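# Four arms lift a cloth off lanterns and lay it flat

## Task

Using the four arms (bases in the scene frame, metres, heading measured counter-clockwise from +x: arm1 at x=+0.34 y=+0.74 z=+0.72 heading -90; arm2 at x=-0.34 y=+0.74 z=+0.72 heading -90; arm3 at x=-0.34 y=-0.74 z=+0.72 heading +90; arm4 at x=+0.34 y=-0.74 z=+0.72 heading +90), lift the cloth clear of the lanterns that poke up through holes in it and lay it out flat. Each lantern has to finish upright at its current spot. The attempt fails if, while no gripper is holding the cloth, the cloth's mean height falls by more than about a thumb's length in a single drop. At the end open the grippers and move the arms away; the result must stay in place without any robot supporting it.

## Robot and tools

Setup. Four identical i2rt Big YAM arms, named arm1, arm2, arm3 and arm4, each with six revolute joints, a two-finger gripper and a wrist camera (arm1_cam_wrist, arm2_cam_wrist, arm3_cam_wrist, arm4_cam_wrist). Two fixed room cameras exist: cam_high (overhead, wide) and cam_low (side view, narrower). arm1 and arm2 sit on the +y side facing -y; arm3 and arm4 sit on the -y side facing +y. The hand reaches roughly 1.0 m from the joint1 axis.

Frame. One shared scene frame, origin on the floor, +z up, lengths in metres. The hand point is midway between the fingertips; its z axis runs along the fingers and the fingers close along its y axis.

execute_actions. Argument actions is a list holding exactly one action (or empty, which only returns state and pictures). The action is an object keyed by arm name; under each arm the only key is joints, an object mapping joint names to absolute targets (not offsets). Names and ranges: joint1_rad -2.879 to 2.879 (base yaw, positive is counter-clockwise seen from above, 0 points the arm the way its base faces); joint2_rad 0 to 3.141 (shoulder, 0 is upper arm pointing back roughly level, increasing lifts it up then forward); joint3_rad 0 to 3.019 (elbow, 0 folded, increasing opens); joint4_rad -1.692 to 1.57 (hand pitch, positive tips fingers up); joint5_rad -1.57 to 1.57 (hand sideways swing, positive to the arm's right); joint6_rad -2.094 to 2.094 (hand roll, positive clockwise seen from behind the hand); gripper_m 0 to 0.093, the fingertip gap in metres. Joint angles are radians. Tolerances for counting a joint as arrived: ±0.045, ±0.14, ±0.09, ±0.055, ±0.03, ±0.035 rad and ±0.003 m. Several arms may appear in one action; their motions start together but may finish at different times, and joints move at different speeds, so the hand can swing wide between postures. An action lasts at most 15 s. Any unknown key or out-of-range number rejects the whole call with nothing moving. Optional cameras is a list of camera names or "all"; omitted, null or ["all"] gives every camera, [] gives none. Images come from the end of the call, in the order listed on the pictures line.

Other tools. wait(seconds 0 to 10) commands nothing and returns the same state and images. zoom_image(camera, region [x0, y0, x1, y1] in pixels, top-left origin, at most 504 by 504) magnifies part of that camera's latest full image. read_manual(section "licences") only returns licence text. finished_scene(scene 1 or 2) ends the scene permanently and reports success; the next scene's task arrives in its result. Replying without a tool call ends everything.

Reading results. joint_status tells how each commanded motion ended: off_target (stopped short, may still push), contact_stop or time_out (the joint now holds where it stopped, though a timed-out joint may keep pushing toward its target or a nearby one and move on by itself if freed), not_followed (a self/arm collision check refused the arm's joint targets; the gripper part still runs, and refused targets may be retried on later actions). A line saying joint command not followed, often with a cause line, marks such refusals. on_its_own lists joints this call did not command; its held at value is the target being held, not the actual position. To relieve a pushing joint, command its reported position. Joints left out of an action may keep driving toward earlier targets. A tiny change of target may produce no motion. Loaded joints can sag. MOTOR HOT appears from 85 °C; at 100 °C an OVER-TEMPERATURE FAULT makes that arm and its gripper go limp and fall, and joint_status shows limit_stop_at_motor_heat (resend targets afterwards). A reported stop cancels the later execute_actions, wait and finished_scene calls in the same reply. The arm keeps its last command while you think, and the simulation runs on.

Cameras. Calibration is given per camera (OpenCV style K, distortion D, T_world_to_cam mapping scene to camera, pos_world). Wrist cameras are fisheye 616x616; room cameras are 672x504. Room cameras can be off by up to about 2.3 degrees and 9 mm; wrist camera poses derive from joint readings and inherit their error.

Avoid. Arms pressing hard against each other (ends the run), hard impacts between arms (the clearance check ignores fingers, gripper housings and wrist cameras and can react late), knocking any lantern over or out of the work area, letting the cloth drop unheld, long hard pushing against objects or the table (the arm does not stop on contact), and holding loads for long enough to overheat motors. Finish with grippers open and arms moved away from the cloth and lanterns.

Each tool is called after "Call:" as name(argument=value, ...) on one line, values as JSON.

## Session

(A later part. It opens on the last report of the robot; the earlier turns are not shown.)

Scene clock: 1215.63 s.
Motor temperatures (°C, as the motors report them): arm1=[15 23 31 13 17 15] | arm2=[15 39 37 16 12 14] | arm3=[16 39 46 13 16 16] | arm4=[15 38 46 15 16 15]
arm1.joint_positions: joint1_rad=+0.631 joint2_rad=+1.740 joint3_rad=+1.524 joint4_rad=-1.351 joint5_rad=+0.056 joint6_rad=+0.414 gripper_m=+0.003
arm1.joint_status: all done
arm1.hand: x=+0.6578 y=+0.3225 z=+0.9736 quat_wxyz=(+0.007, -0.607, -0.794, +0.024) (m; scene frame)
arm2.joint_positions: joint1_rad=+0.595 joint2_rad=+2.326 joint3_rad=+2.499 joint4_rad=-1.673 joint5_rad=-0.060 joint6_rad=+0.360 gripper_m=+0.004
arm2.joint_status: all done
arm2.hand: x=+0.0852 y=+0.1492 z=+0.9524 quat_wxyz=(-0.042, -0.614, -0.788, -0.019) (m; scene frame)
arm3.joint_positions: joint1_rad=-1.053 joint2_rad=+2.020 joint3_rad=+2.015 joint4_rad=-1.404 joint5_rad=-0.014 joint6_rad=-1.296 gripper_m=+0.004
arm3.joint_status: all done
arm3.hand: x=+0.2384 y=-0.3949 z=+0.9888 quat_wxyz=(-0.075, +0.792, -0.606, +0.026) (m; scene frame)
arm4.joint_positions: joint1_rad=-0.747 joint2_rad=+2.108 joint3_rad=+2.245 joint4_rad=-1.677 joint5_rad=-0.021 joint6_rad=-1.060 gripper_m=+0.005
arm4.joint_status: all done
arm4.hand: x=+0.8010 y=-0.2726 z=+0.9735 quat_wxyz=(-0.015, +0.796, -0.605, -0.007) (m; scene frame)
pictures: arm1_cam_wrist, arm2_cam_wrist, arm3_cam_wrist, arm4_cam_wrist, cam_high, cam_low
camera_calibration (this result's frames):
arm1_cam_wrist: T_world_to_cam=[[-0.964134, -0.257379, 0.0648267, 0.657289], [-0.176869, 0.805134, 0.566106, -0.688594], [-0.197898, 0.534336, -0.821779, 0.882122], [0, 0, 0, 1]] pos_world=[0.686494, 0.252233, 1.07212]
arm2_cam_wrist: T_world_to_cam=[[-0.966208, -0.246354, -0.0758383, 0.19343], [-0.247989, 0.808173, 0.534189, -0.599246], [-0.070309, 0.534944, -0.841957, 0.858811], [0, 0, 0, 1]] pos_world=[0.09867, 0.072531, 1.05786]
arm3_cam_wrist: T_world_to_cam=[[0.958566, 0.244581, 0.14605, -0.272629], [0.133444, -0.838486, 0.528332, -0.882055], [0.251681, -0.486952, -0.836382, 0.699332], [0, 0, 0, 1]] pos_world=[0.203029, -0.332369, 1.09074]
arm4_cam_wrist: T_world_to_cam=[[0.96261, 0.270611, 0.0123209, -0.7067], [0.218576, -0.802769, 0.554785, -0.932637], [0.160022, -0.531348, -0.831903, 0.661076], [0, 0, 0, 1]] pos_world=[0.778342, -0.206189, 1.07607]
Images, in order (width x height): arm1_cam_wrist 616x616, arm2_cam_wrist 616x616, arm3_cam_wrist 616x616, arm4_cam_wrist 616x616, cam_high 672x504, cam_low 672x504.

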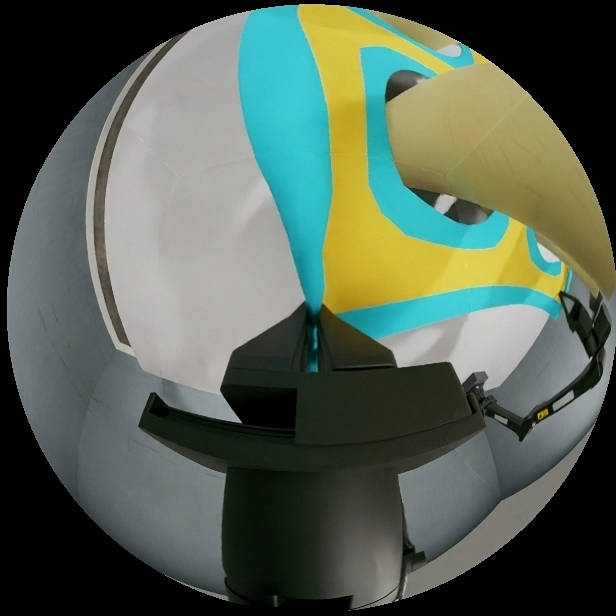

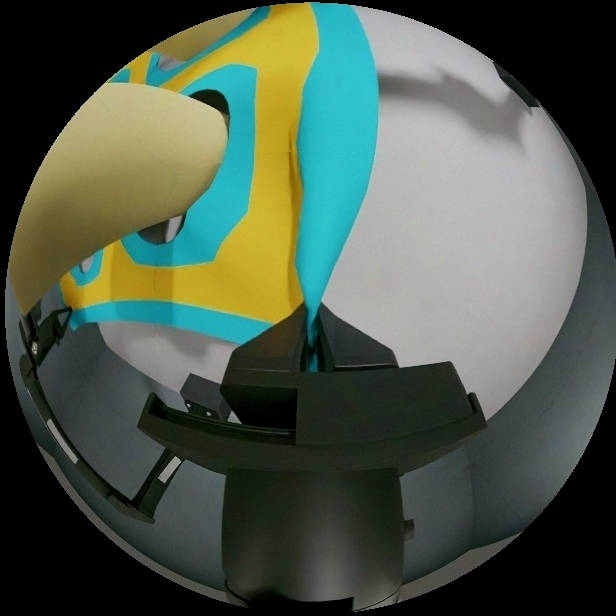

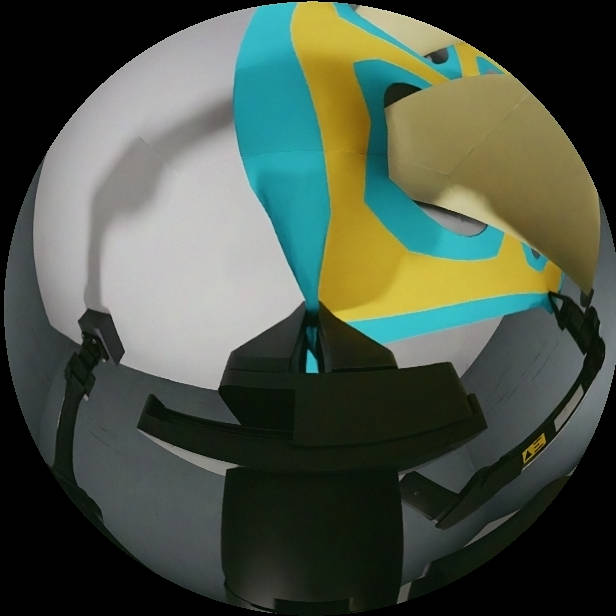

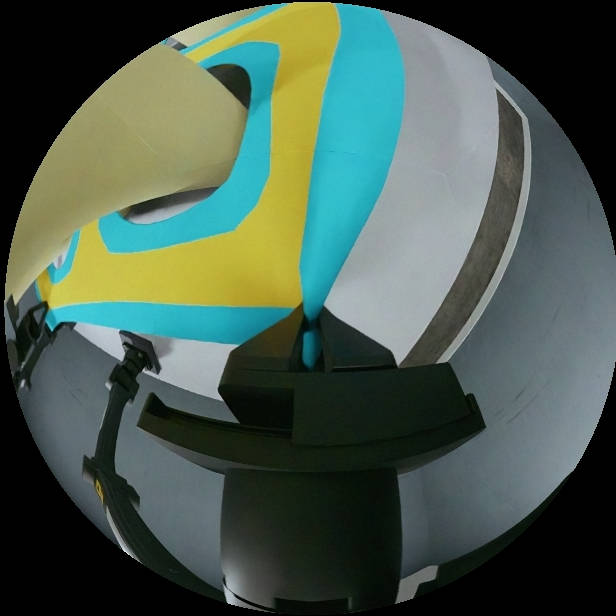

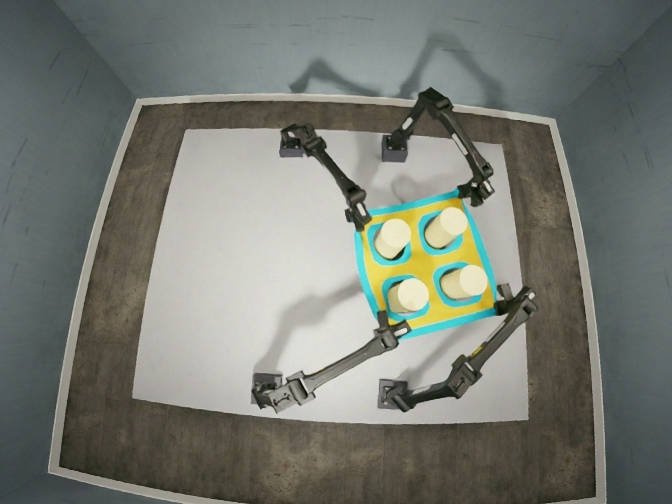

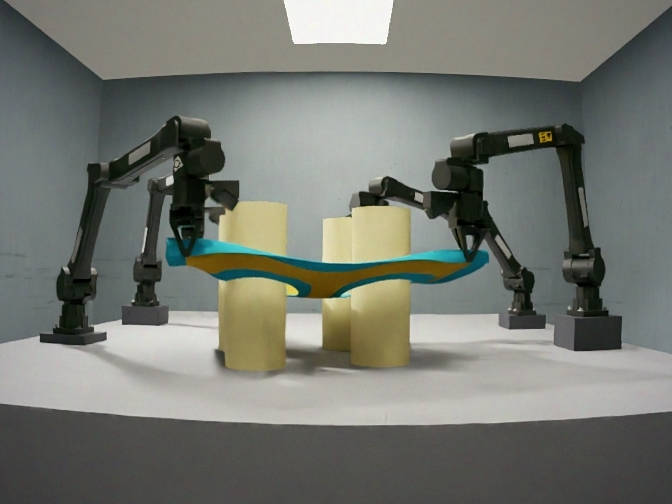

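Call:
execute_actions(actions=[{"arm1":{"joints":{"joint1_rad":0.606,"joint2_rad":1.697,"joint3_rad":1.671,"joint4_rad":-1.489}},"arm2":{"joints":{"joint1_rad":0.574,"joint2_rad":2.238,"joint3_rad":2.552}},"arm3":{"joints":{"joint2_rad":1.959,"joint3_rad":2.000}},"arm4":{"joints":{"joint1_rad":-0.730,"joint2_rad":2.028,"joint3_rad":2.298}}}])

Scene clock: 1267.43 s.
Motor temperatures (°C, as the motors report them): arm1=[15 23 34 13 17 15] | arm2=[15 40 39 16 12 14] | arm3=[16 38 48 13 16 16] | arm4=[15 39 48 15 16 15]
arm1.joint_positions: joint1_rad=+0.606 joint2_rad=+1.703 joint3_rad=+1.617 joint4_rad=-1.474 joint5_rad=+0.056 joint6_rad=+0.414 gripper_m=+0.003
arm1.joint_status: all done
arm1.hand: x=+0.6448 y=+0.3175 z=+1.0273 quat_wxyz=(+0.004, -0.617, -0.786, +0.025) (m; scene frame)
arm2.joint_positions: joint1_rad=+0.585 joint2_rad=+2.247 joint3_rad=+2.517 joint4_rad=-1.674 joint5_rad=-0.059 joint6_rad=+0.360 gripper_m=+0.004
arm2.joint_status: all done
arm2.hand: x=+0.0769 y=+0.1479 z=+1.0150 quat_wxyz=(-0.087, -0.615, -0.784, -0.004) (m; scene frame)
arm3.joint_positions: joint1_rad=-1.053 joint2_rad=+1.949 joint3_rad=+2.009 joint4_rad=-1.408 joint5_rad=-0.014 joint6_rad=-1.296 gripper_m=+0.004
arm3.joint_status: all done
arm3.hand: x=+0.2312 y=-0.3989 z=+1.0325 quat_wxyz=(-0.104, +0.789, -0.604, +0.037) (m; scene frame)
arm4.joint_positions: joint1_rad=-0.722 joint2_rad=+2.023 joint3_rad=+2.257 joint4_rad=-1.677 joint5_rad=-0.019 joint6_rad=-1.061 gripper_m=+0.005
arm4.joint_status: all done
arm4.hand: x=+0.7836 y=-0.2676 z=+1.0327 quat_wxyz=(-0.064, +0.802, -0.593, +0.000) (m; scene frame)
pictures: arm1_cam_wrist, arm2_cam_wrist, arm3_cam_wrist, arm4_cam_wrist, cam_high, cam_low
camera_calibration (this result's frames):
arm1_cam_wrist: T_world_to_cam=[[-0.970494, -0.232991, 0.0620991, 0.639138], [-0.15918, 0.812511, 0.560791, -0.725531], [-0.181116, 0.53436, -0.825625, 0.919422], [0, 0, 0, 1]] pos_world=[0.671311, 0.247113, 1.12628]
arm2_cam_wrist: T_world_to_cam=[[-0.96382, -0.243569, -0.108281, 0.222179], [-0.265898, 0.850073, 0.454615, -0.557694], [-0.0186831, 0.466959, -0.884082, 0.96042], [0, 0, 0, 1]] pos_world=[0.0837951, 0.0797199, 1.12668]
arm3_cam_wrist: T_world_to_cam=[[0.948971, 0.23927, 0.205438, -0.332271], [0.105739, -0.855129, 0.507516, -0.886288], [0.29711, -0.459895, -0.836793, 0.736449], [0, 0, 0, 1]] pos_world=[0.190225, -0.339699, 1.13432]
arm4_cam_wrist: T_world_to_cam=[[0.951624, 0.291032, 0.0985447, -0.76695], [0.201978, -0.834189, 0.513161, -0.910113], [0.231551, -0.468432, -0.852617, 0.697917], [0, 0, 0, 1]] pos_world=[0.752067, -0.209073, 1.13767]
Images, in order (width x height): arm1_cam_wrist 616x616, arm2_cam_wrist 616x616, arm3_cam_wrist 616x616, arm4_cam_wrist 616x616, cam_high 672x504, cam_low 672x504.

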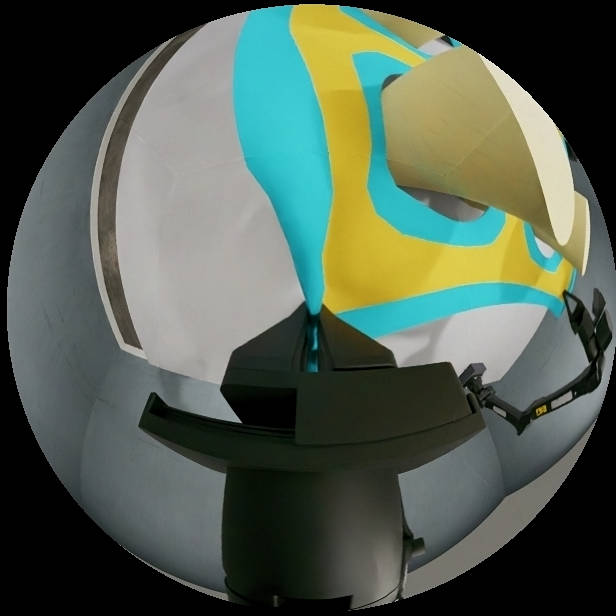

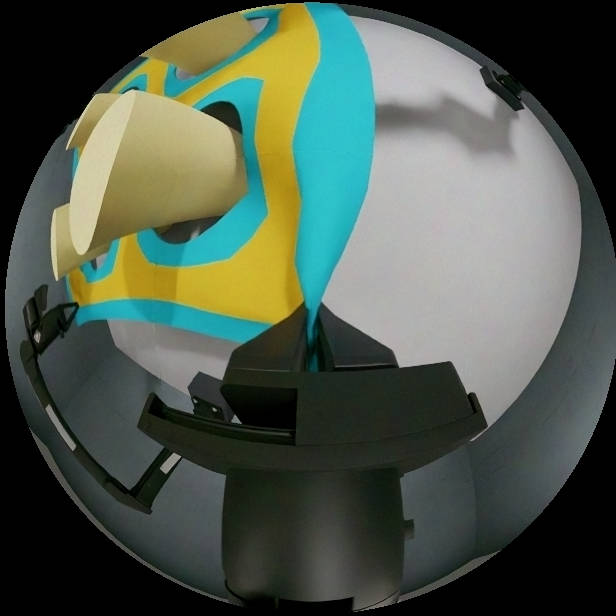

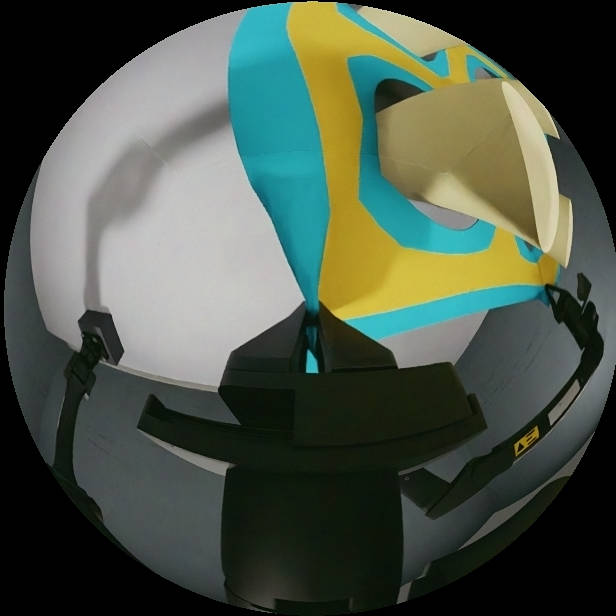

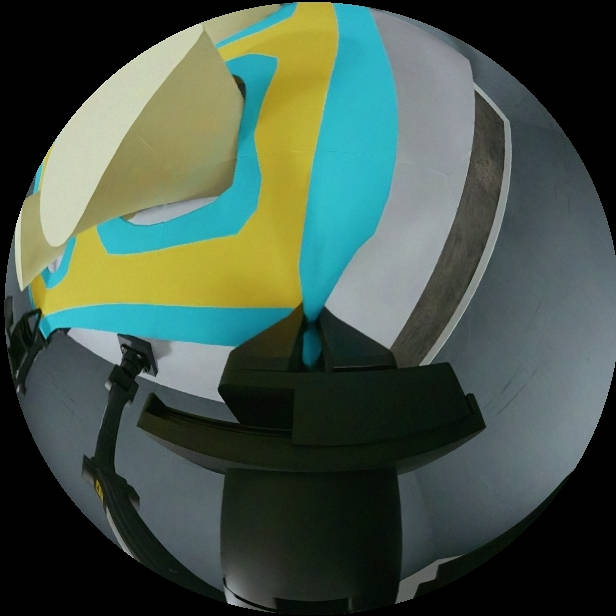

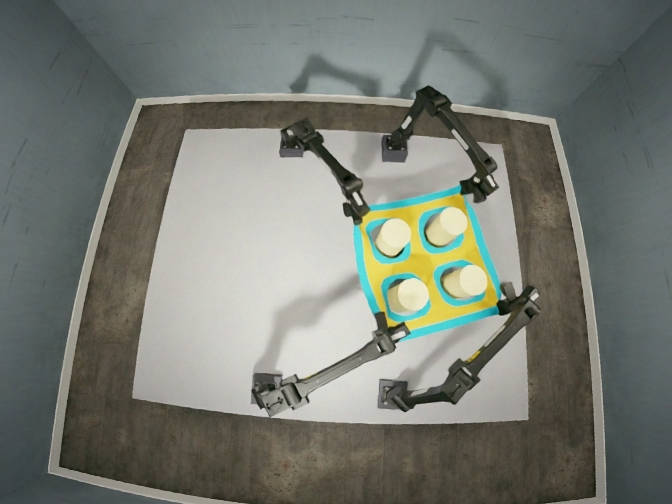

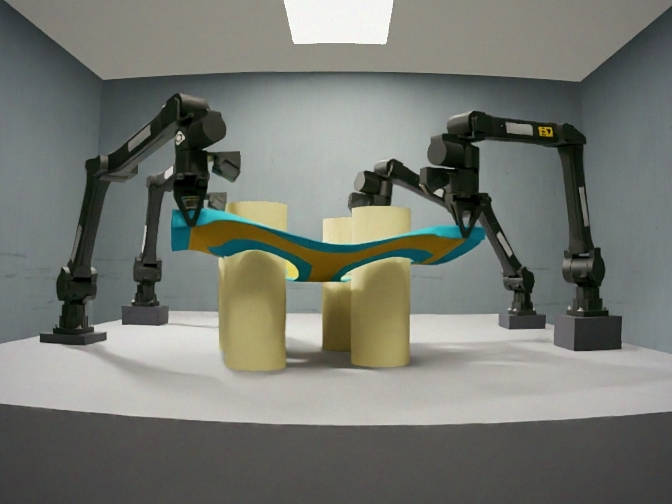

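Call:
zoom_image(camera="cam_high", region=[340, 180, 520, 350])

Region (340, 180, 520, 350) of cam_high's 672x504 image, scaled by 2.800, with more detail than that image has.

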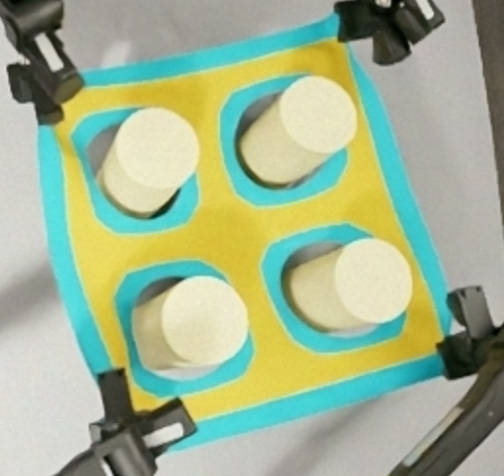

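Call:
execute_actions(actions=[{"arm1":{"joints":{"joint1_rad":0.618,"joint2_rad":1.697,"joint3_rad":1.803,"joint4_rad":-1.619}},"arm2":{"joints":{"joint2_rad":2.197,"joint3_rad":2.600}},"arm3":{"joints":{"joint2_rad":1.906,"joint3_rad":2.073}},"arm4":{"joints":{"joint1_rad":-0.745,"joint2_rad":1.988,"joint3_rad":2.352}}}], cameras=["cam_high","cam_low"])

Call:
zoom_image(camera="cam_high", region=[340, 170, 530, 350])

Scene clock: 1290.50 s.
Motor temperatures (°C, as the motors report them): arm1=[15 22 35 13 17 15] | arm2=[15 40 39 16 12 14] | arm3=[16 38 45 13 16 16] | arm4=[15 38 47 15 16 15]
arm1.joint_positions: joint1_rad=+0.606 joint2_rad=+1.701 joint3_rad=+1.755 joint4_rad=-1.604 joint5_rad=+0.056 joint6_rad=+0.414 gripper_m=+0.003
arm1.joint_status: all done
arm1.hand: x=+0.6463 y=+0.3149 z=+1.0808 quat_wxyz=(-0.001, -0.617, -0.786, +0.026) (m; scene frame)
arm2.joint_positions: joint1_rad=+0.585 joint2_rad=+2.217 joint3_rad=+2.560 joint4_rad=-1.675 joint5_rad=-0.059 joint6_rad=+0.360 gripper_m=+0.004
arm2.joint_status: all done
arm2.hand: x=+0.0776 y=+0.1467 z=+1.0536 quat_wxyz=(-0.122, -0.612, -0.781, +0.007) (m; scene frame)
arm3.joint_positions: joint1_rad=-1.053 joint2_rad=+1.903 joint3_rad=+2.031 joint4_rad=-1.408 joint5_rad=-0.014 joint6_rad=-1.296 gripper_m=+0.004
arm3.joint_status: all done
arm3.hand: x=+0.2297 y=-0.3995 z=+1.0714 quat_wxyz=(-0.135, +0.786, -0.601, +0.050) (m; scene frame)
arm4.joint_positions: joint1_rad=-0.728 joint2_rad=+1.992 joint3_rad=+2.305 joint4_rad=-1.678 joint5_rad=-0.019 joint6_rad=-1.061 gripper_m=+0.005
arm4.joint_status: all done
arm4.hand: x=+0.7870 y=-0.2690 z=+1.0717 quat_wxyz=(-0.103, +0.798, -0.593, +0.005) (m; scene frame)
pictures: cam_high, cam_low
Images, in order (width x height): cam_high 672x504, cam_low 672x504.

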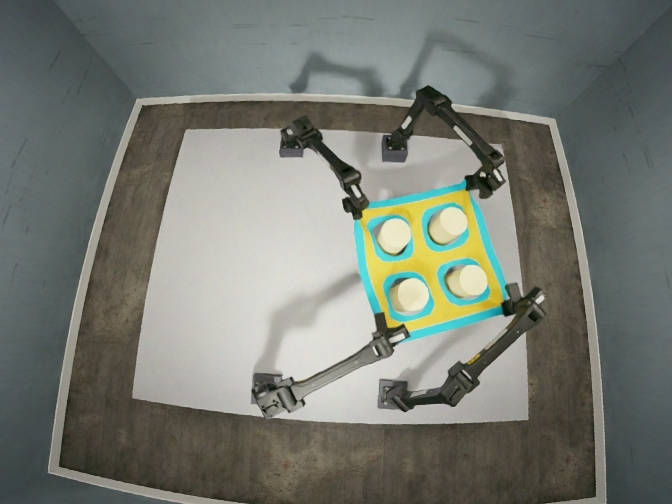

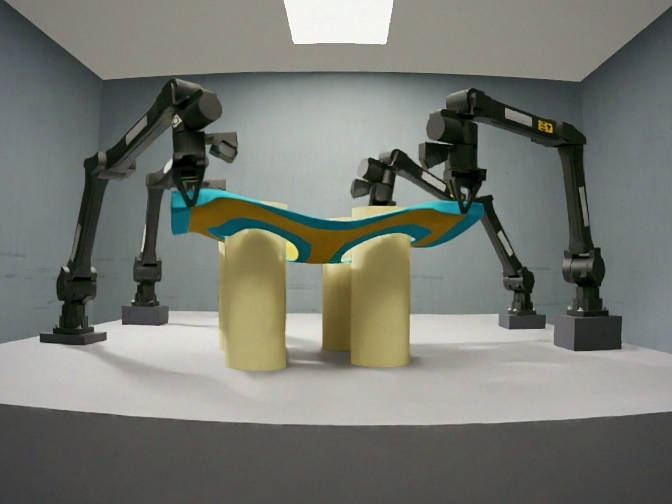

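Region (340, 170, 530, 350) of cam_high's 672x504 image, scaled by 2.653, with more detail than that image has; it fills the top 477 rows of this view, and the rest is white.

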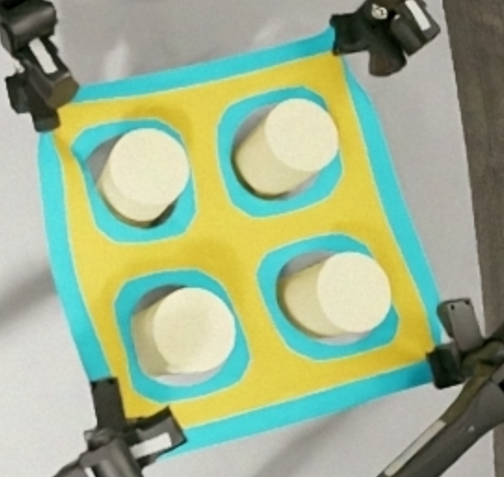

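Call:
execute_actions(actions=[{"arm1":{"joints":{"joint2_rad":1.674,"joint3_rad":1.900,"joint4_rad":-1.69}},"arm2":{"joints":{"joint2_rad":2.163,"joint3_rad":2.672}},"arm3":{"joints":{"joint2_rad":1.860,"joint3_rad":2.130}},"arm4":{"joints":{"joint2_rad":1.954,"joint3_rad":2.427}}}], cameras=["cam_high","cam_low"])

Call:
zoom_image(camera="cam_high", region=[340, 170, 530, 350])

Scene clock: 1299.10 s.
Motor temperatures (°C, as the motors report them): arm1=[15 22 35 13 17 15] | arm2=[15 40 39 16 12 14] | arm3=[16 38 47 13 16 16] | arm4=[15 38 48 15 16 15]
arm1.joint_positions: joint1_rad=+0.606 joint2_rad=+1.683 joint3_rad=+1.845 joint4_rad=-1.675 joint5_rad=+0.056 joint6_rad=+0.414 gripper_m=+0.003
arm1.joint_status: all done
arm1.hand: x=+0.6451 y=+0.3162 z=+1.1240 quat_wxyz=(-0.018, -0.618, -0.786, +0.031) (m; scene frame)
arm2.joint_positions: joint1_rad=+0.585 joint2_rad=+2.177 joint3_rad=+2.636 joint4_rad=-1.676 joint5_rad=-0.059 joint6_rad=+0.359 gripper_m=+0.004
arm2.joint_status: all done
arm2.hand: x=+0.0770 y=+0.1475 z=+1.1140 quat_wxyz=(-0.176, -0.605, -0.776, +0.025) (m; scene frame)
arm3.joint_positions: joint1_rad=-1.053 joint2_rad=+1.851 joint3_rad=+2.089 joint4_rad=-1.408 joint5_rad=-0.014 joint6_rad=-1.296 gripper_m=+0.004
arm3.joint_status: all done
arm3.hand: x=+0.2298 y=-0.3990 z=+1.1310 quat_wxyz=(-0.185, +0.779, -0.595, +0.070) (m; scene frame)
arm4.joint_positions: joint1_rad=-0.728 joint2_rad=+1.952 joint3_rad=+2.385 joint4_rad=-1.679 joint5_rad=-0.019 joint6_rad=-1.061 gripper_m=+0.005
arm4.joint_status: all done
arm4.hand: x=+0.7859 y=-0.2699 z=+1.1305 quat_wxyz=(-0.161, +0.793, -0.588, +0.013) (m; scene frame)
pictures: cam_high, cam_low
Images, in order (width x height): cam_high 672x504, cam_low 672x504.

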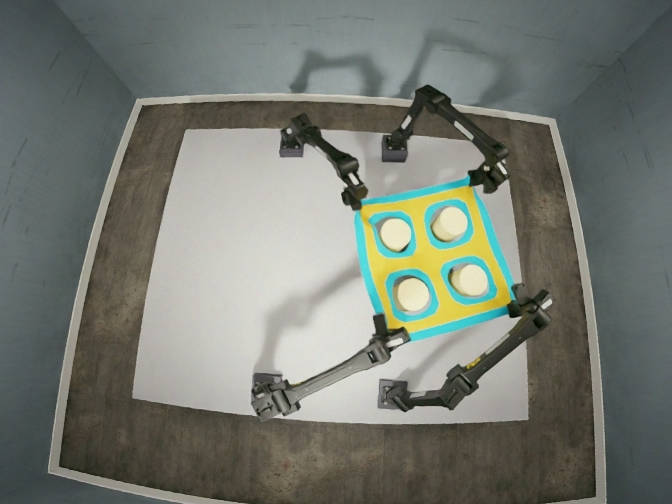

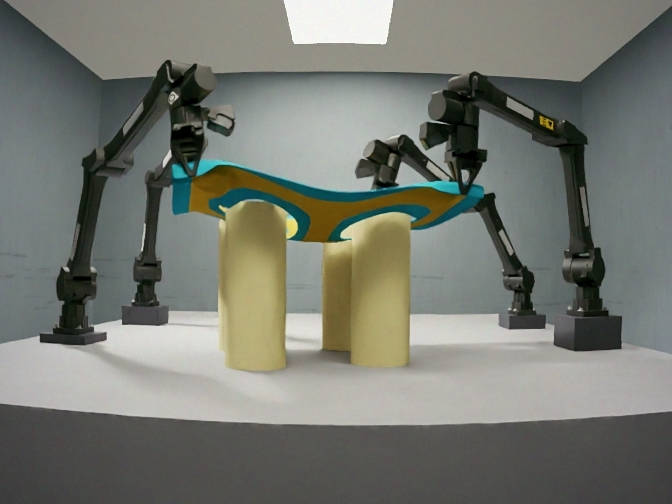

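Region (340, 170, 530, 350) of cam_high's 672x504 image, scaled by 2.653, with more detail than that image has; it fills the top 477 rows of this view, and the rest is white.

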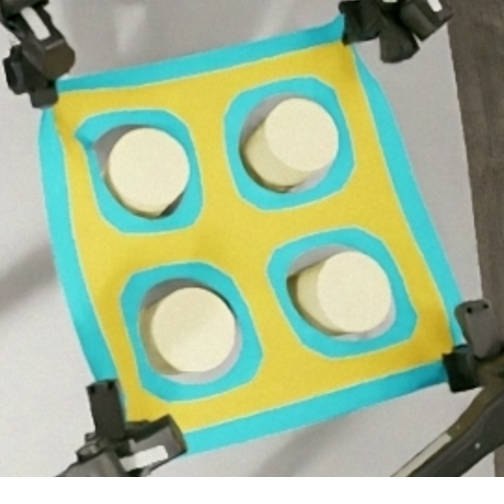

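Call:
execute_actions(actions=[{"arm1":{"joints":{"joint2_rad":1.625,"joint3_rad":1.966}},"arm2":{"joints":{"joint2_rad":2.150,"joint3_rad":2.762}},"arm3":{"joints":{"joint2_rad":1.830,"joint3_rad":2.196}},"arm4":{"joints":{"joint2_rad":1.940,"joint3_rad":2.516}}}], cameras=["cam_high","cam_low"])

Call:
zoom_image(camera="cam_high", region=[340, 170, 530, 350])

Scene clock: 1307.83 s.
Motor temperatures (°C, as the motors report them): arm1=[15 22 36 13 17 15] | arm2=[15 40 39 16 12 14] | arm3=[16 38 48 13 16 16] | arm4=[15 37 47 15 16 15]
arm1.joint_positions: joint1_rad=+0.606 joint2_rad=+1.626 joint3_rad=+1.913 joint4_rad=-1.676 joint5_rad=+0.056 joint6_rad=+0.414 gripper_m=+0.003
arm1.joint_status: all done
arm1.hand: x=+0.6442 y=+0.3169 z=+1.1799 quat_wxyz=(-0.078, -0.617, -0.782, +0.046) (m; scene frame)
arm2.joint_positions: joint1_rad=+0.585 joint2_rad=+2.163 joint3_rad=+2.727 joint4_rad=-1.676 joint5_rad=-0.059 joint6_rad=+0.358 gripper_m=+0.004
arm2.joint_status: all done
arm2.hand: x=+0.0771 y=+0.1472 z=+1.1625 quat_wxyz=(-0.224, -0.597, -0.769, +0.041) (m; scene frame)
arm3.joint_positions: joint1_rad=-1.053 joint2_rad=+1.827 joint3_rad=+2.152 joint4_rad=-1.408 joint5_rad=-0.014 joint6_rad=-1.296 gripper_m=+0.004
arm3.joint_status: all done
arm3.hand: x=+0.2311 y=-0.3980 z=+1.1760 quat_wxyz=(-0.225, +0.772, -0.589, +0.085) (m; scene frame)
arm4.joint_positions: joint1_rad=-0.729 joint2_rad=+1.938 joint3_rad=+2.475 joint4_rad=-1.679 joint5_rad=-0.019 joint6_rad=-1.062 gripper_m=+0.005
arm4.joint_status: all done
arm4.hand: x=+0.7867 y=-0.2696 z=+1.1774 quat_wxyz=(-0.211, +0.785, -0.582, +0.020) (m; scene frame)
pictures: cam_high, cam_low
Images, in order (width x height): cam_high 672x504, cam_low 672x504.

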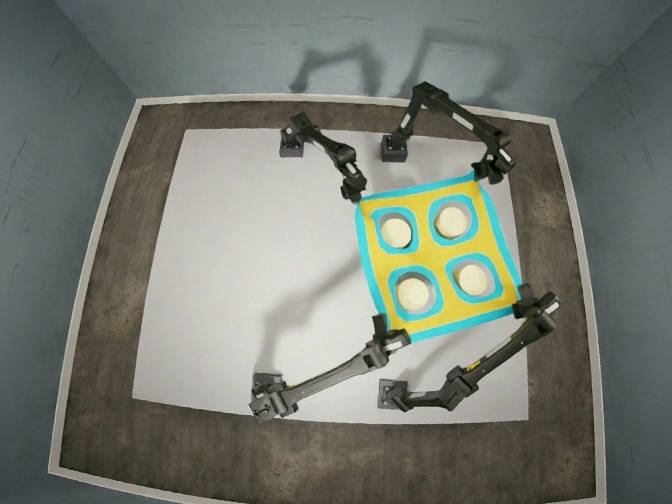

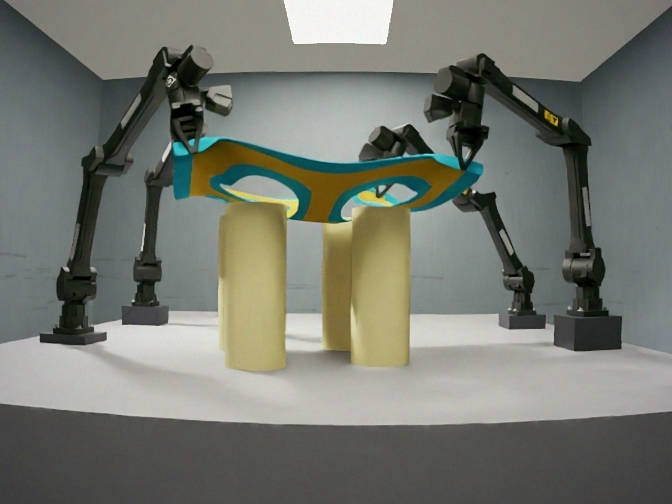

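Region (340, 170, 530, 350) of cam_high's 672x504 image, scaled by 2.653, with more detail than that image has; it fills the top 477 rows of this view, and the rest is white.

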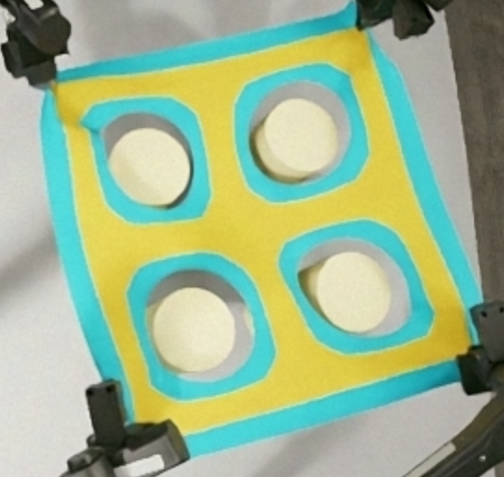

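Call:
execute_actions(actions=[{"arm1":{"joints":{"joint1_rad":0.648,"joint2_rad":1.581,"joint3_rad":2.033}},"arm2":{"joints":{"joint2_rad":2.150,"joint3_rad":2.886}},"arm3":{"joints":{"joint2_rad":1.811,"joint3_rad":2.277}},"arm4":{"joints":{"joint2_rad":1.940,"joint3_rad":2.631}}}], cameras=["cam_high","cam_low"])

Scene clock: 1334.13 s.
Motor temperatures (°C, as the motors report them): arm1=[15 22 37 13 17 15] | arm2=[15 39 39 16 12 14] | arm3=[16 37 51 13 16 16] | arm4=[15 36 47 15 16 15]
arm1.joint_positions: joint1_rad=+0.636 joint2_rad=+1.585 joint3_rad=+1.978 joint4_rad=-1.676 joint5_rad=+0.057 joint6_rad=+0.414 gripper_m=+0.003
arm1.joint_status: all done
arm1.hand: x=+0.6543 y=+0.3290 z=+1.2276 quat_wxyz=(-0.130, -0.603, -0.785, +0.057) (m; scene frame)
arm2.joint_positions: joint1_rad=+0.585 joint2_rad=+2.156 joint3_rad=+2.856 joint4_rad=-1.677 joint5_rad=-0.059 joint6_rad=+0.358 gripper_m=+0.004
arm2.joint_status: all done
arm2.hand: x=+0.0749 y=+0.1505 z=+1.2235 quat_wxyz=(-0.287, -0.585, -0.756, +0.061) (m; scene frame)
arm3.joint_positions: joint1_rad=-1.053 joint2_rad=+1.806 joint3_rad=+2.235 joint4_rad=-1.409 joint5_rad=-0.014 joint6_rad=-1.296 gripper_m=+0.004
arm3.joint_status: all done
arm3.hand: x=+0.2309 y=-0.3977 z=+1.2291 quat_wxyz=(-0.271, +0.761, -0.580, +0.104) (m; scene frame)
arm4.joint_positions: joint1_rad=-0.729 joint2_rad=+1.935 joint3_rad=+2.594 joint4_rad=-1.679 joint5_rad=-0.019 joint6_rad=-1.062 gripper_m=+0.005
arm4.joint_status: all done
arm4.hand: x=+0.7860 y=-0.2701 z=+1.2310 quat_wxyz=(-0.270, +0.774, -0.573, +0.027) (m; scene frame)
pictures: cam_high, cam_low
Images, in order (width x height): cam_high 672x504, cam_low 672x504.

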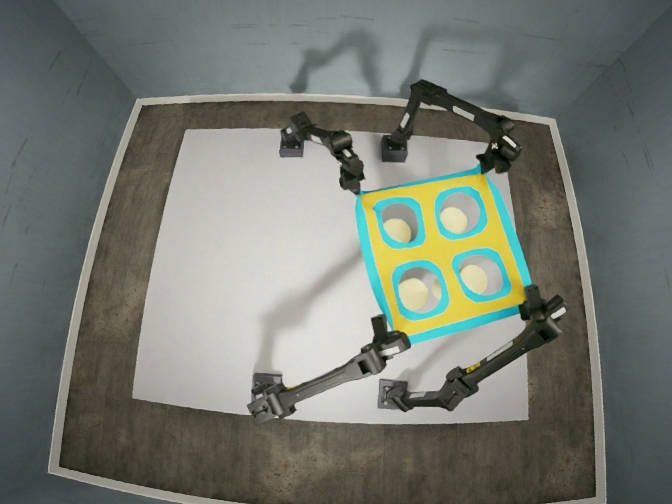

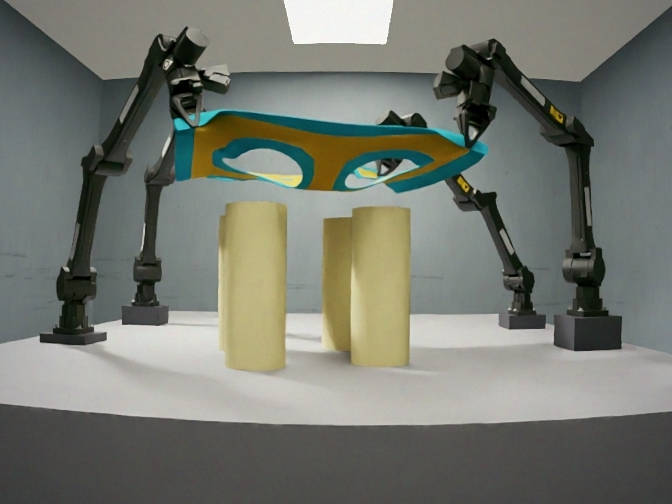

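Call:
execute_actions(actions=[{"arm1":{"joints":{"joint1_rad":0.519,"joint2_rad":1.437,"joint3_rad":1.872,"joint6_rad":0.302}},"arm2":{"joints":{"joint1_rad":0.485,"joint2_rad":1.972,"joint3_rad":2.610,"joint6_rad":0.261}},"arm3":{"joints":{"joint1_rad":-0.965,"joint2_rad":1.643,"joint3_rad":2.066,"joint6_rad":-1.216}},"arm4":{"joints":{"joint1_rad":-0.632,"joint2_rad":1.802,"joint3_rad":2.447,"joint6_rad":-0.939}}}], cameras=["cam_high","cam_low"])

Scene clock: 1455.33 s.
Motor temperatures (°C, as the motors report them): arm1=[15 21 39 13 17 15] | arm2=[15 38 37 16 12 14] | arm3=[16 36 55 13 16 16] | arm4=[15 34 45 15 16 15]
arm1.joint_positions: joint1_rad=+0.501 joint2_rad=+1.428 joint3_rad=+1.879 joint4_rad=-1.678 joint5_rad=+0.059 joint6_rad=+0.310 gripper_m=+0.003
arm1.joint_status: all done
arm1.hand: x=+0.5669 y=+0.3368 z=+1.2590 quat_wxyz=(-0.148, -0.613, -0.772, +0.083) (m; scene frame)
arm2.joint_positions: joint1_rad=+0.490 joint2_rad=+1.979 joint3_rad=+2.608 joint4_rad=-1.678 joint5_rad=-0.060 joint6_rad=+0.271 gripper_m=+0.004
arm2.joint_status: all done
arm2.hand: x=-0.0073 y=+0.1594 z=+1.2353 quat_wxyz=(-0.248, -0.595, -0.761, +0.073) (m; scene frame)
arm3.joint_positions: joint1_rad=-0.955 joint2_rad=+1.627 joint3_rad=+2.077 joint4_rad=-1.410 joint5_rad=-0.014 joint6_rad=-1.224 gripper_m=+0.004
arm3.joint_status: all done
arm3.hand: x=+0.1431 y=-0.3825 z=+1.2610 quat_wxyz=(-0.287, +0.766, -0.569, +0.083) (m; scene frame)
arm4.joint_positions: joint1_rad=-0.618 joint2_rad=+1.795 joint3_rad=+2.445 joint4_rad=-1.679 joint5_rad=-0.018 joint6_rad=-0.953 gripper_m=+0.005
arm4.joint_status: all done
arm4.hand: x=+0.7025 y=-0.2610 z=+1.2515 quat_wxyz=(-0.267, +0.775, -0.573, -0.002) (m; scene frame)
pictures: cam_high, cam_low
Images, in order (width x height): cam_high 672x504, cam_low 672x504.

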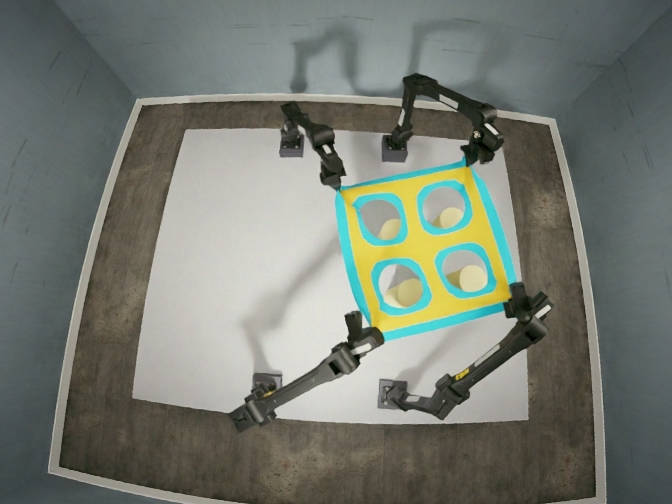

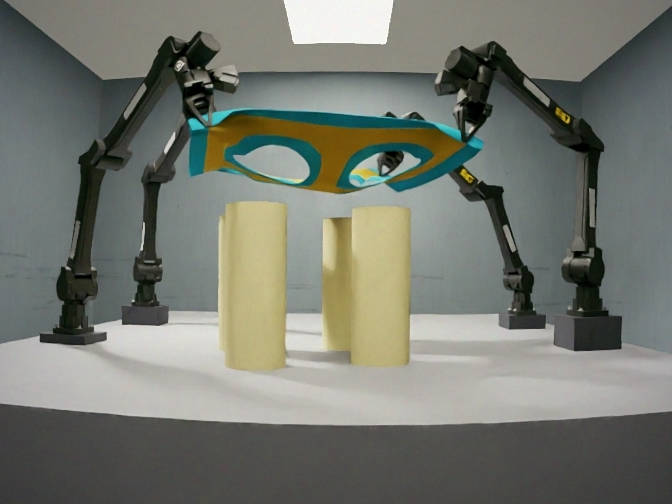

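Call:
execute_actions(actions=[{"arm1":{"joints":{"joint1_rad":0.391,"joint2_rad":1.338,"joint3_rad":1.753,"joint6_rad":0.151}},"arm2":{"joints":{"joint1_rad":0.389,"joint2_rad":1.847,"joint3_rad":2.428,"joint6_rad":0.148}},"arm3":{"joints":{"joint1_rad":-0.887,"joint2_rad":1.510,"joint3_rad":1.899,"joint6_rad":-1.112}},"arm4":{"joints":{"joint1_rad":-0.522,"joint2_rad":1.706,"joint3_rad":2.315,"joint6_rad":-0.810}}}], cameras=["cam_high","cam_low"])

Scene clock: 1468.17 s.
Motor temperatures (°C, as the motors report them): arm1=[15 20 36 13 17 15] | arm2=[15 37 36 16 12 14] | arm3=[16 35 51 13 16 16] | arm4=[15 33 42 15 16 15]
arm1.joint_positions: joint1_rad=+0.374 joint2_rad=+1.348 joint3_rad=+1.758 joint4_rad=-1.678 joint5_rad=+0.061 joint6_rad=+0.159 gripper_m=+0.003
arm1.joint_status: all done
arm1.hand: x=+0.5004 y=+0.3415 z=+1.2415 quat_wxyz=(-0.116, -0.605, -0.782, +0.094) (m; scene frame)
arm2.joint_positions: joint1_rad=+0.394 joint2_rad=+1.867 joint3_rad=+2.429 joint4_rad=-1.678 joint5_rad=-0.061 joint6_rad=+0.158 gripper_m=+0.004
arm2.joint_status: all done
arm2.hand: x=-0.0786 y=+0.1652 z=+1.2279 quat_wxyz=(-0.211, -0.594, -0.772, +0.082) (m; scene frame)
arm3.joint_positions: joint1_rad=-0.884 joint2_rad=+1.507 joint3_rad=+1.910 joint4_rad=-1.411 joint5_rad=-0.013 joint6_rad=-1.121 gripper_m=+0.004
arm3.joint_status: all done
arm3.hand: x=+0.0801 y=-0.3803 z=+1.2461 quat_wxyz=(-0.271, +0.762, -0.585, +0.053) (m; scene frame)
arm4.joint_positions: joint1_rad=-0.510 joint2_rad=+1.715 joint3_rad=+2.315 joint4_rad=-1.679 joint5_rad=-0.018 joint6_rad=-0.824 gripper_m=+0.005
arm4.joint_status: all done
arm4.hand: x=+0.6342 y=-0.2482 z=+1.2404 quat_wxyz=(-0.240, +0.774, -0.585, -0.031) (m; scene frame)
pictures: cam_high, cam_low
Images, in order (width x height): cam_high 672x504, cam_low 672x504.

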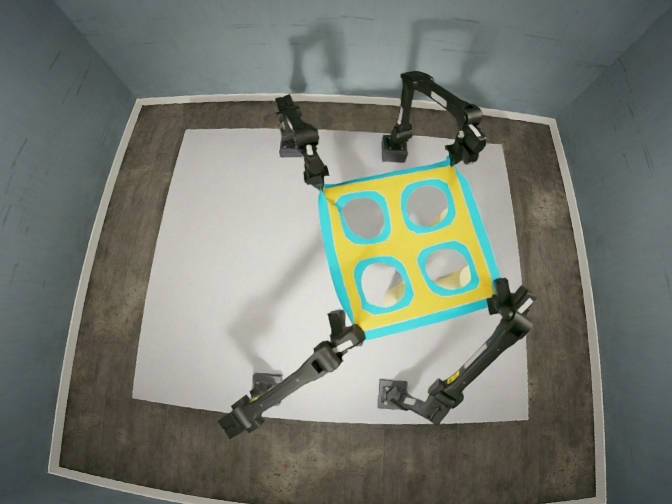

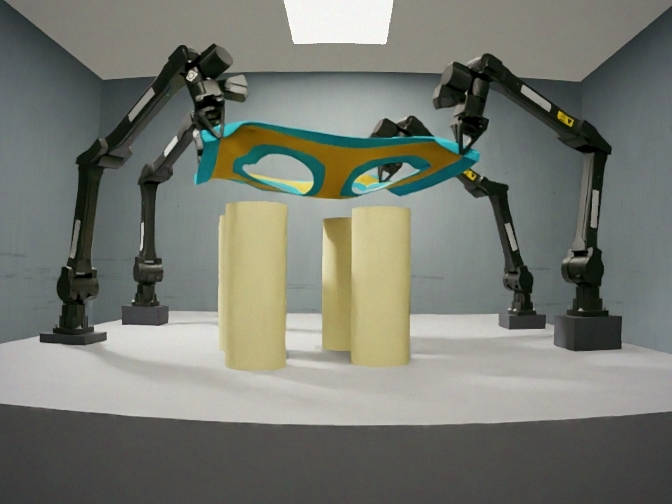

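Call:
execute_actions(actions=[{"arm1":{"joints":{"joint1_rad":0.220,"joint2_rad":1.235,"joint3_rad":1.677,"joint6_rad":-0.022}},"arm2":{"joints":{"joint1_rad":0.272,"joint2_rad":1.735,"joint3_rad":2.290,"joint6_rad":0.032}},"arm3":{"joints":{"joint1_rad":-0.766,"joint2_rad":1.369,"joint3_rad":1.767,"joint6_rad":-0.994}},"arm4":{"joints":{"joint1_rad":-0.389,"joint2_rad":1.615,"joint3_rad":2.220,"joint6_rad":-0.676}}}], cameras=["cam_high","cam_low"])

Scene clock: 1478.27 s.
Motor temperatures (°C, as the motors report them): arm1=[15 20 34 13 17 15] | arm2=[15 36 35 16 12 14] | arm3=[16 34 50 13 16 16] | arm4=[15 33 41 15 16 15]
arm1.joint_positions: joint1_rad=+0.203 joint2_rad=+1.236 joint3_rad=+1.679 joint4_rad=-1.678 joint5_rad=+0.062 joint6_rad=-0.013 gripper_m=+0.003
arm1.joint_status: all done
arm1.hand: x=+0.4206 y=+0.3578 z=+1.2513 quat_wxyz=(-0.110, -0.603, -0.780, +0.124) (m; scene frame)
arm2.joint_positions: joint1_rad=+0.278 joint2_rad=+1.748 joint3_rad=+2.290 joint4_rad=-1.678 joint5_rad=-0.062 joint6_rad=+0.043 gripper_m=+0.004
arm2.joint_status: all done
arm2.hand: x=-0.1590 y=+0.1800 z=+1.2379 quat_wxyz=(-0.192, -0.596, -0.774, +0.100) (m; scene frame)
arm3.joint_positions: joint1_rad=-0.755 joint2_rad=+1.359 joint3_rad=+1.776 joint4_rad=-1.411 joint5_rad=-0.013 joint6_rad=-1.002 gripper_m=+0.004
arm3.joint_status: all done
arm3.hand: x=-0.0065 y=-0.3715 z=+1.2548 quat_wxyz=(-0.282, +0.764, -0.580, +0.020) (m; scene frame)
arm4.joint_positions: joint1_rad=-0.375 joint2_rad=+1.617 joint3_rad=+2.217 joint4_rad=-1.679 joint5_rad=-0.018 joint6_rad=-0.690 gripper_m=+0.005
arm4.joint_status: all done
arm4.hand: x=+0.5504 y=-0.2455 z=+1.2507 quat_wxyz=(-0.234, +0.774, -0.585, -0.063) (m; scene frame)
pictures: cam_high, cam_low
Images, in order (width x height): cam_high 672x504, cam_low 672x504.

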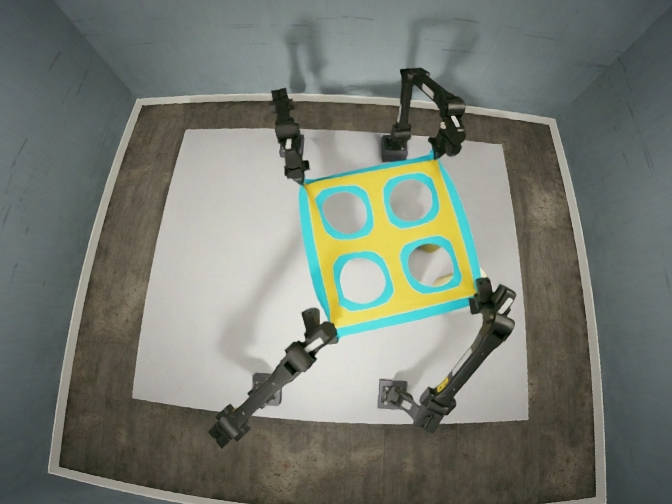

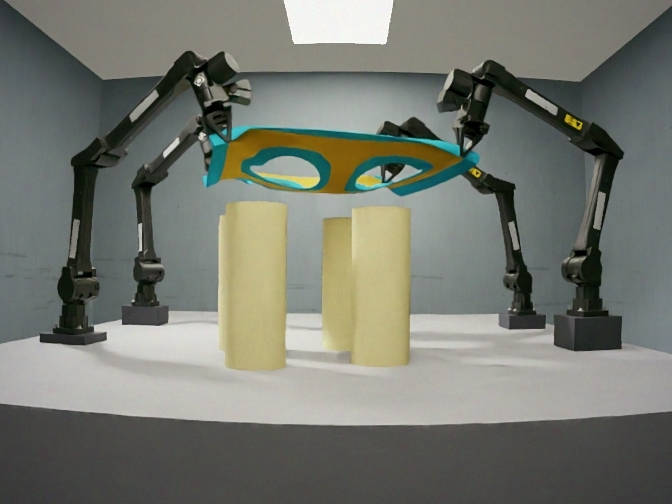

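Call:
execute_actions(actions=[{"arm1":{"joints":{"joint1_rad":0.021,"joint2_rad":1.189,"joint3_rad":1.637,"joint6_rad":-0.220}},"arm2":{"joints":{"joint1_rad":0.142,"joint2_rad":1.665,"joint3_rad":2.196,"joint6_rad":-0.098}},"arm3":{"joints":{"joint1_rad":-0.629,"joint2_rad":1.266,"joint3_rad":1.669,"joint6_rad":-0.854}},"arm4":{"joints":{"joint1_rad":-0.247,"joint2_rad":1.572,"joint3_rad":2.166,"joint6_rad":-0.532}}}], cameras=["cam_low"])

Scene clock: 1489.50 s.
Motor temperatures (°C, as the motors report them): arm1=[15 20 34 13 17 15] | arm2=[15 35 35 16 12 14] | arm3=[16 33 49 13 16 16] | arm4=[15 32 41 15 16 15]
arm1.joint_positions: joint1_rad=+0.006 joint2_rad=+1.207 joint3_rad=+1.643 joint4_rad=-1.678 joint5_rad=+0.061 joint6_rad=-0.211 gripper_m=+0.003
arm1.joint_status: all done
arm1.hand: x=+0.3446 y=+0.3600 z=+1.2464 quat_wxyz=(-0.081, -0.603, -0.781, +0.140) (m; scene frame)
arm2.joint_positions: joint1_rad=+0.147 joint2_rad=+1.688 joint3_rad=+2.196 joint4_rad=-1.678 joint5_rad=-0.063 joint6_rad=-0.087 gripper_m=+0.004
arm2.joint_status: all done
arm2.hand: x=-0.2368 y=+0.1846 z=+1.2307 quat_wxyz=(-0.166, -0.598, -0.776, +0.112) (m; scene frame)
arm3.joint_positions: joint1_rad=-0.622 joint2_rad=+1.266 joint3_rad=+1.676 joint4_rad=-1.411 joint5_rad=-0.013 joint6_rad=-0.862 gripper_m=+0.004
arm3.joint_status: all done
arm3.hand: x=-0.0785 y=-0.3609 z=+1.2486 quat_wxyz=(-0.278, +0.763, -0.584, -0.019) (m; scene frame)
arm4.joint_positions: joint1_rad=-0.235 joint2_rad=+1.587 joint3_rad=+2.164 joint4_rad=-1.679 joint5_rad=-0.018 joint6_rad=-0.547 gripper_m=+0.005
arm4.joint_status: all done
arm4.hand: x=+0.4765 y=-0.2313 z=+1.2431 quat_wxyz=(-0.212, +0.775, -0.588, -0.092) (m; scene frame)
pictures: cam_low
Images, in order (width x height): cam_low 672x504.

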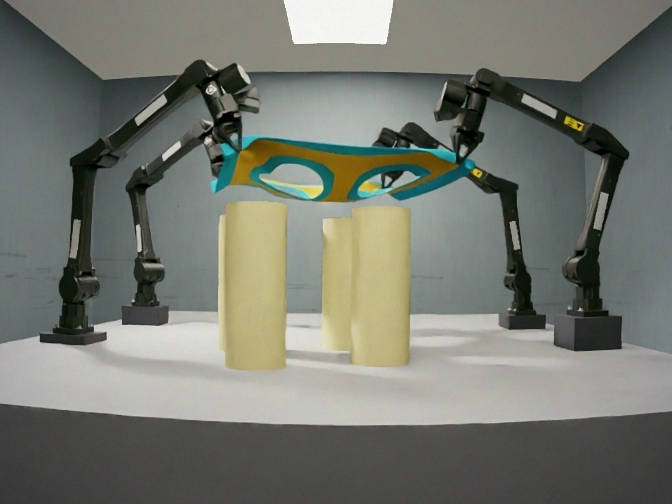

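Call:
execute_actions(actions=[{"arm1":{"joints":{"joint1_rad":-0.190,"joint2_rad":1.172,"joint3_rad":1.630,"joint6_rad":-0.430}},"arm2":{"joints":{"joint1_rad":0.004,"joint2_rad":1.614,"joint3_rad":2.140,"joint6_rad":-0.237}},"arm3":{"joints":{"joint1_rad":-0.464,"joint2_rad":1.180,"joint3_rad":1.600,"joint6_rad":-0.690}},"arm4":{"joints":{"joint1_rad":-0.096,"joint2_rad":1.546,"joint3_rad":2.147,"joint6_rad":-0.382}}}], cameras=["cam_high","cam_low"])

Scene clock: 1498.93 s.
Motor temperatures (°C, as the motors report them): arm1=[15 20 33 13 17 15] | arm2=[15 35 35 16 12 14] | arm3=[16 32 48 13 16 16] | arm4=[15 32 40 15 16 15]
arm1.joint_positions: joint1_rad=-0.202 joint2_rad=+1.191 joint3_rad=+1.637 joint4_rad=-1.678 joint5_rad=+0.060 joint6_rad=-0.422 gripper_m=+0.003
arm1.joint_status: all done
arm1.hand: x=+0.2676 y=+0.3712 z=+1.2494 quat_wxyz=(-0.052, -0.601, -0.781, +0.158) (m; scene frame)
arm2.joint_positions: joint1_rad=+0.009 joint2_rad=+1.635 joint3_rad=+2.140 joint4_rad=-1.678 joint5_rad=-0.064 joint6_rad=-0.226 gripper_m=+0.004
arm2.joint_status: all done
arm2.hand: x=-0.3141 y=+0.1961 z=+1.2348 quat_wxyz=(-0.148, -0.598, -0.776, +0.133) (m; scene frame)
arm3.joint_positions: joint1_rad=-0.459 joint2_rad=+1.180 joint3_rad=+1.606 joint4_rad=-1.411 joint5_rad=-0.013 joint6_rad=-0.698 gripper_m=+0.004
arm3.joint_status: all done
arm3.hand: x=-0.1568 y=-0.3527 z=+1.2508 quat_wxyz=(-0.279, +0.761, -0.583, -0.066) (m; scene frame)
arm4.joint_positions: joint1_rad=-0.084 joint2_rad=+1.561 joint3_rad=+2.144 joint4_rad=-1.679 joint5_rad=-0.018 joint6_rad=-0.397 gripper_m=+0.005
arm4.joint_status: all done
arm4.hand: x=+0.3974 y=-0.2252 z=+1.2474 quat_wxyz=(-0.199, +0.775, -0.587, -0.124) (m; scene frame)
pictures: cam_high, cam_low
Images, in order (width x height): cam_high 672x504, cam_low 672x504.

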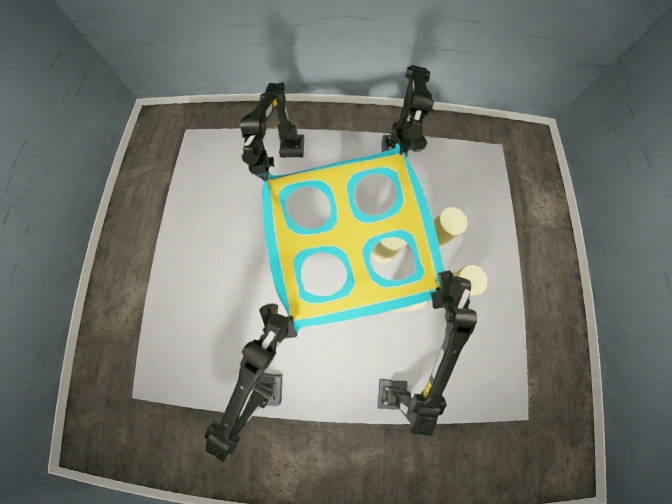

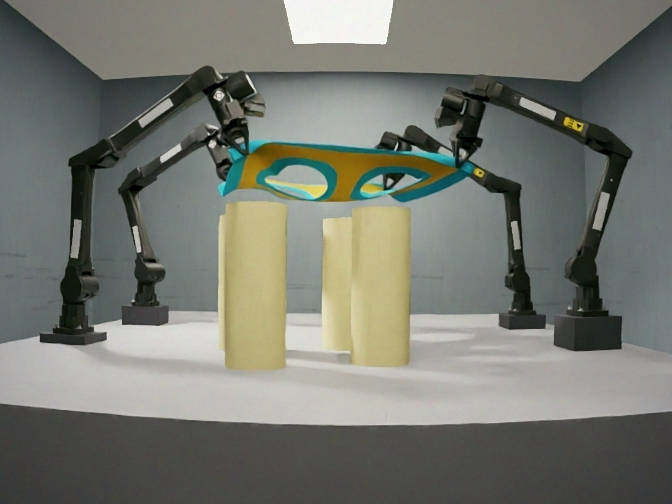

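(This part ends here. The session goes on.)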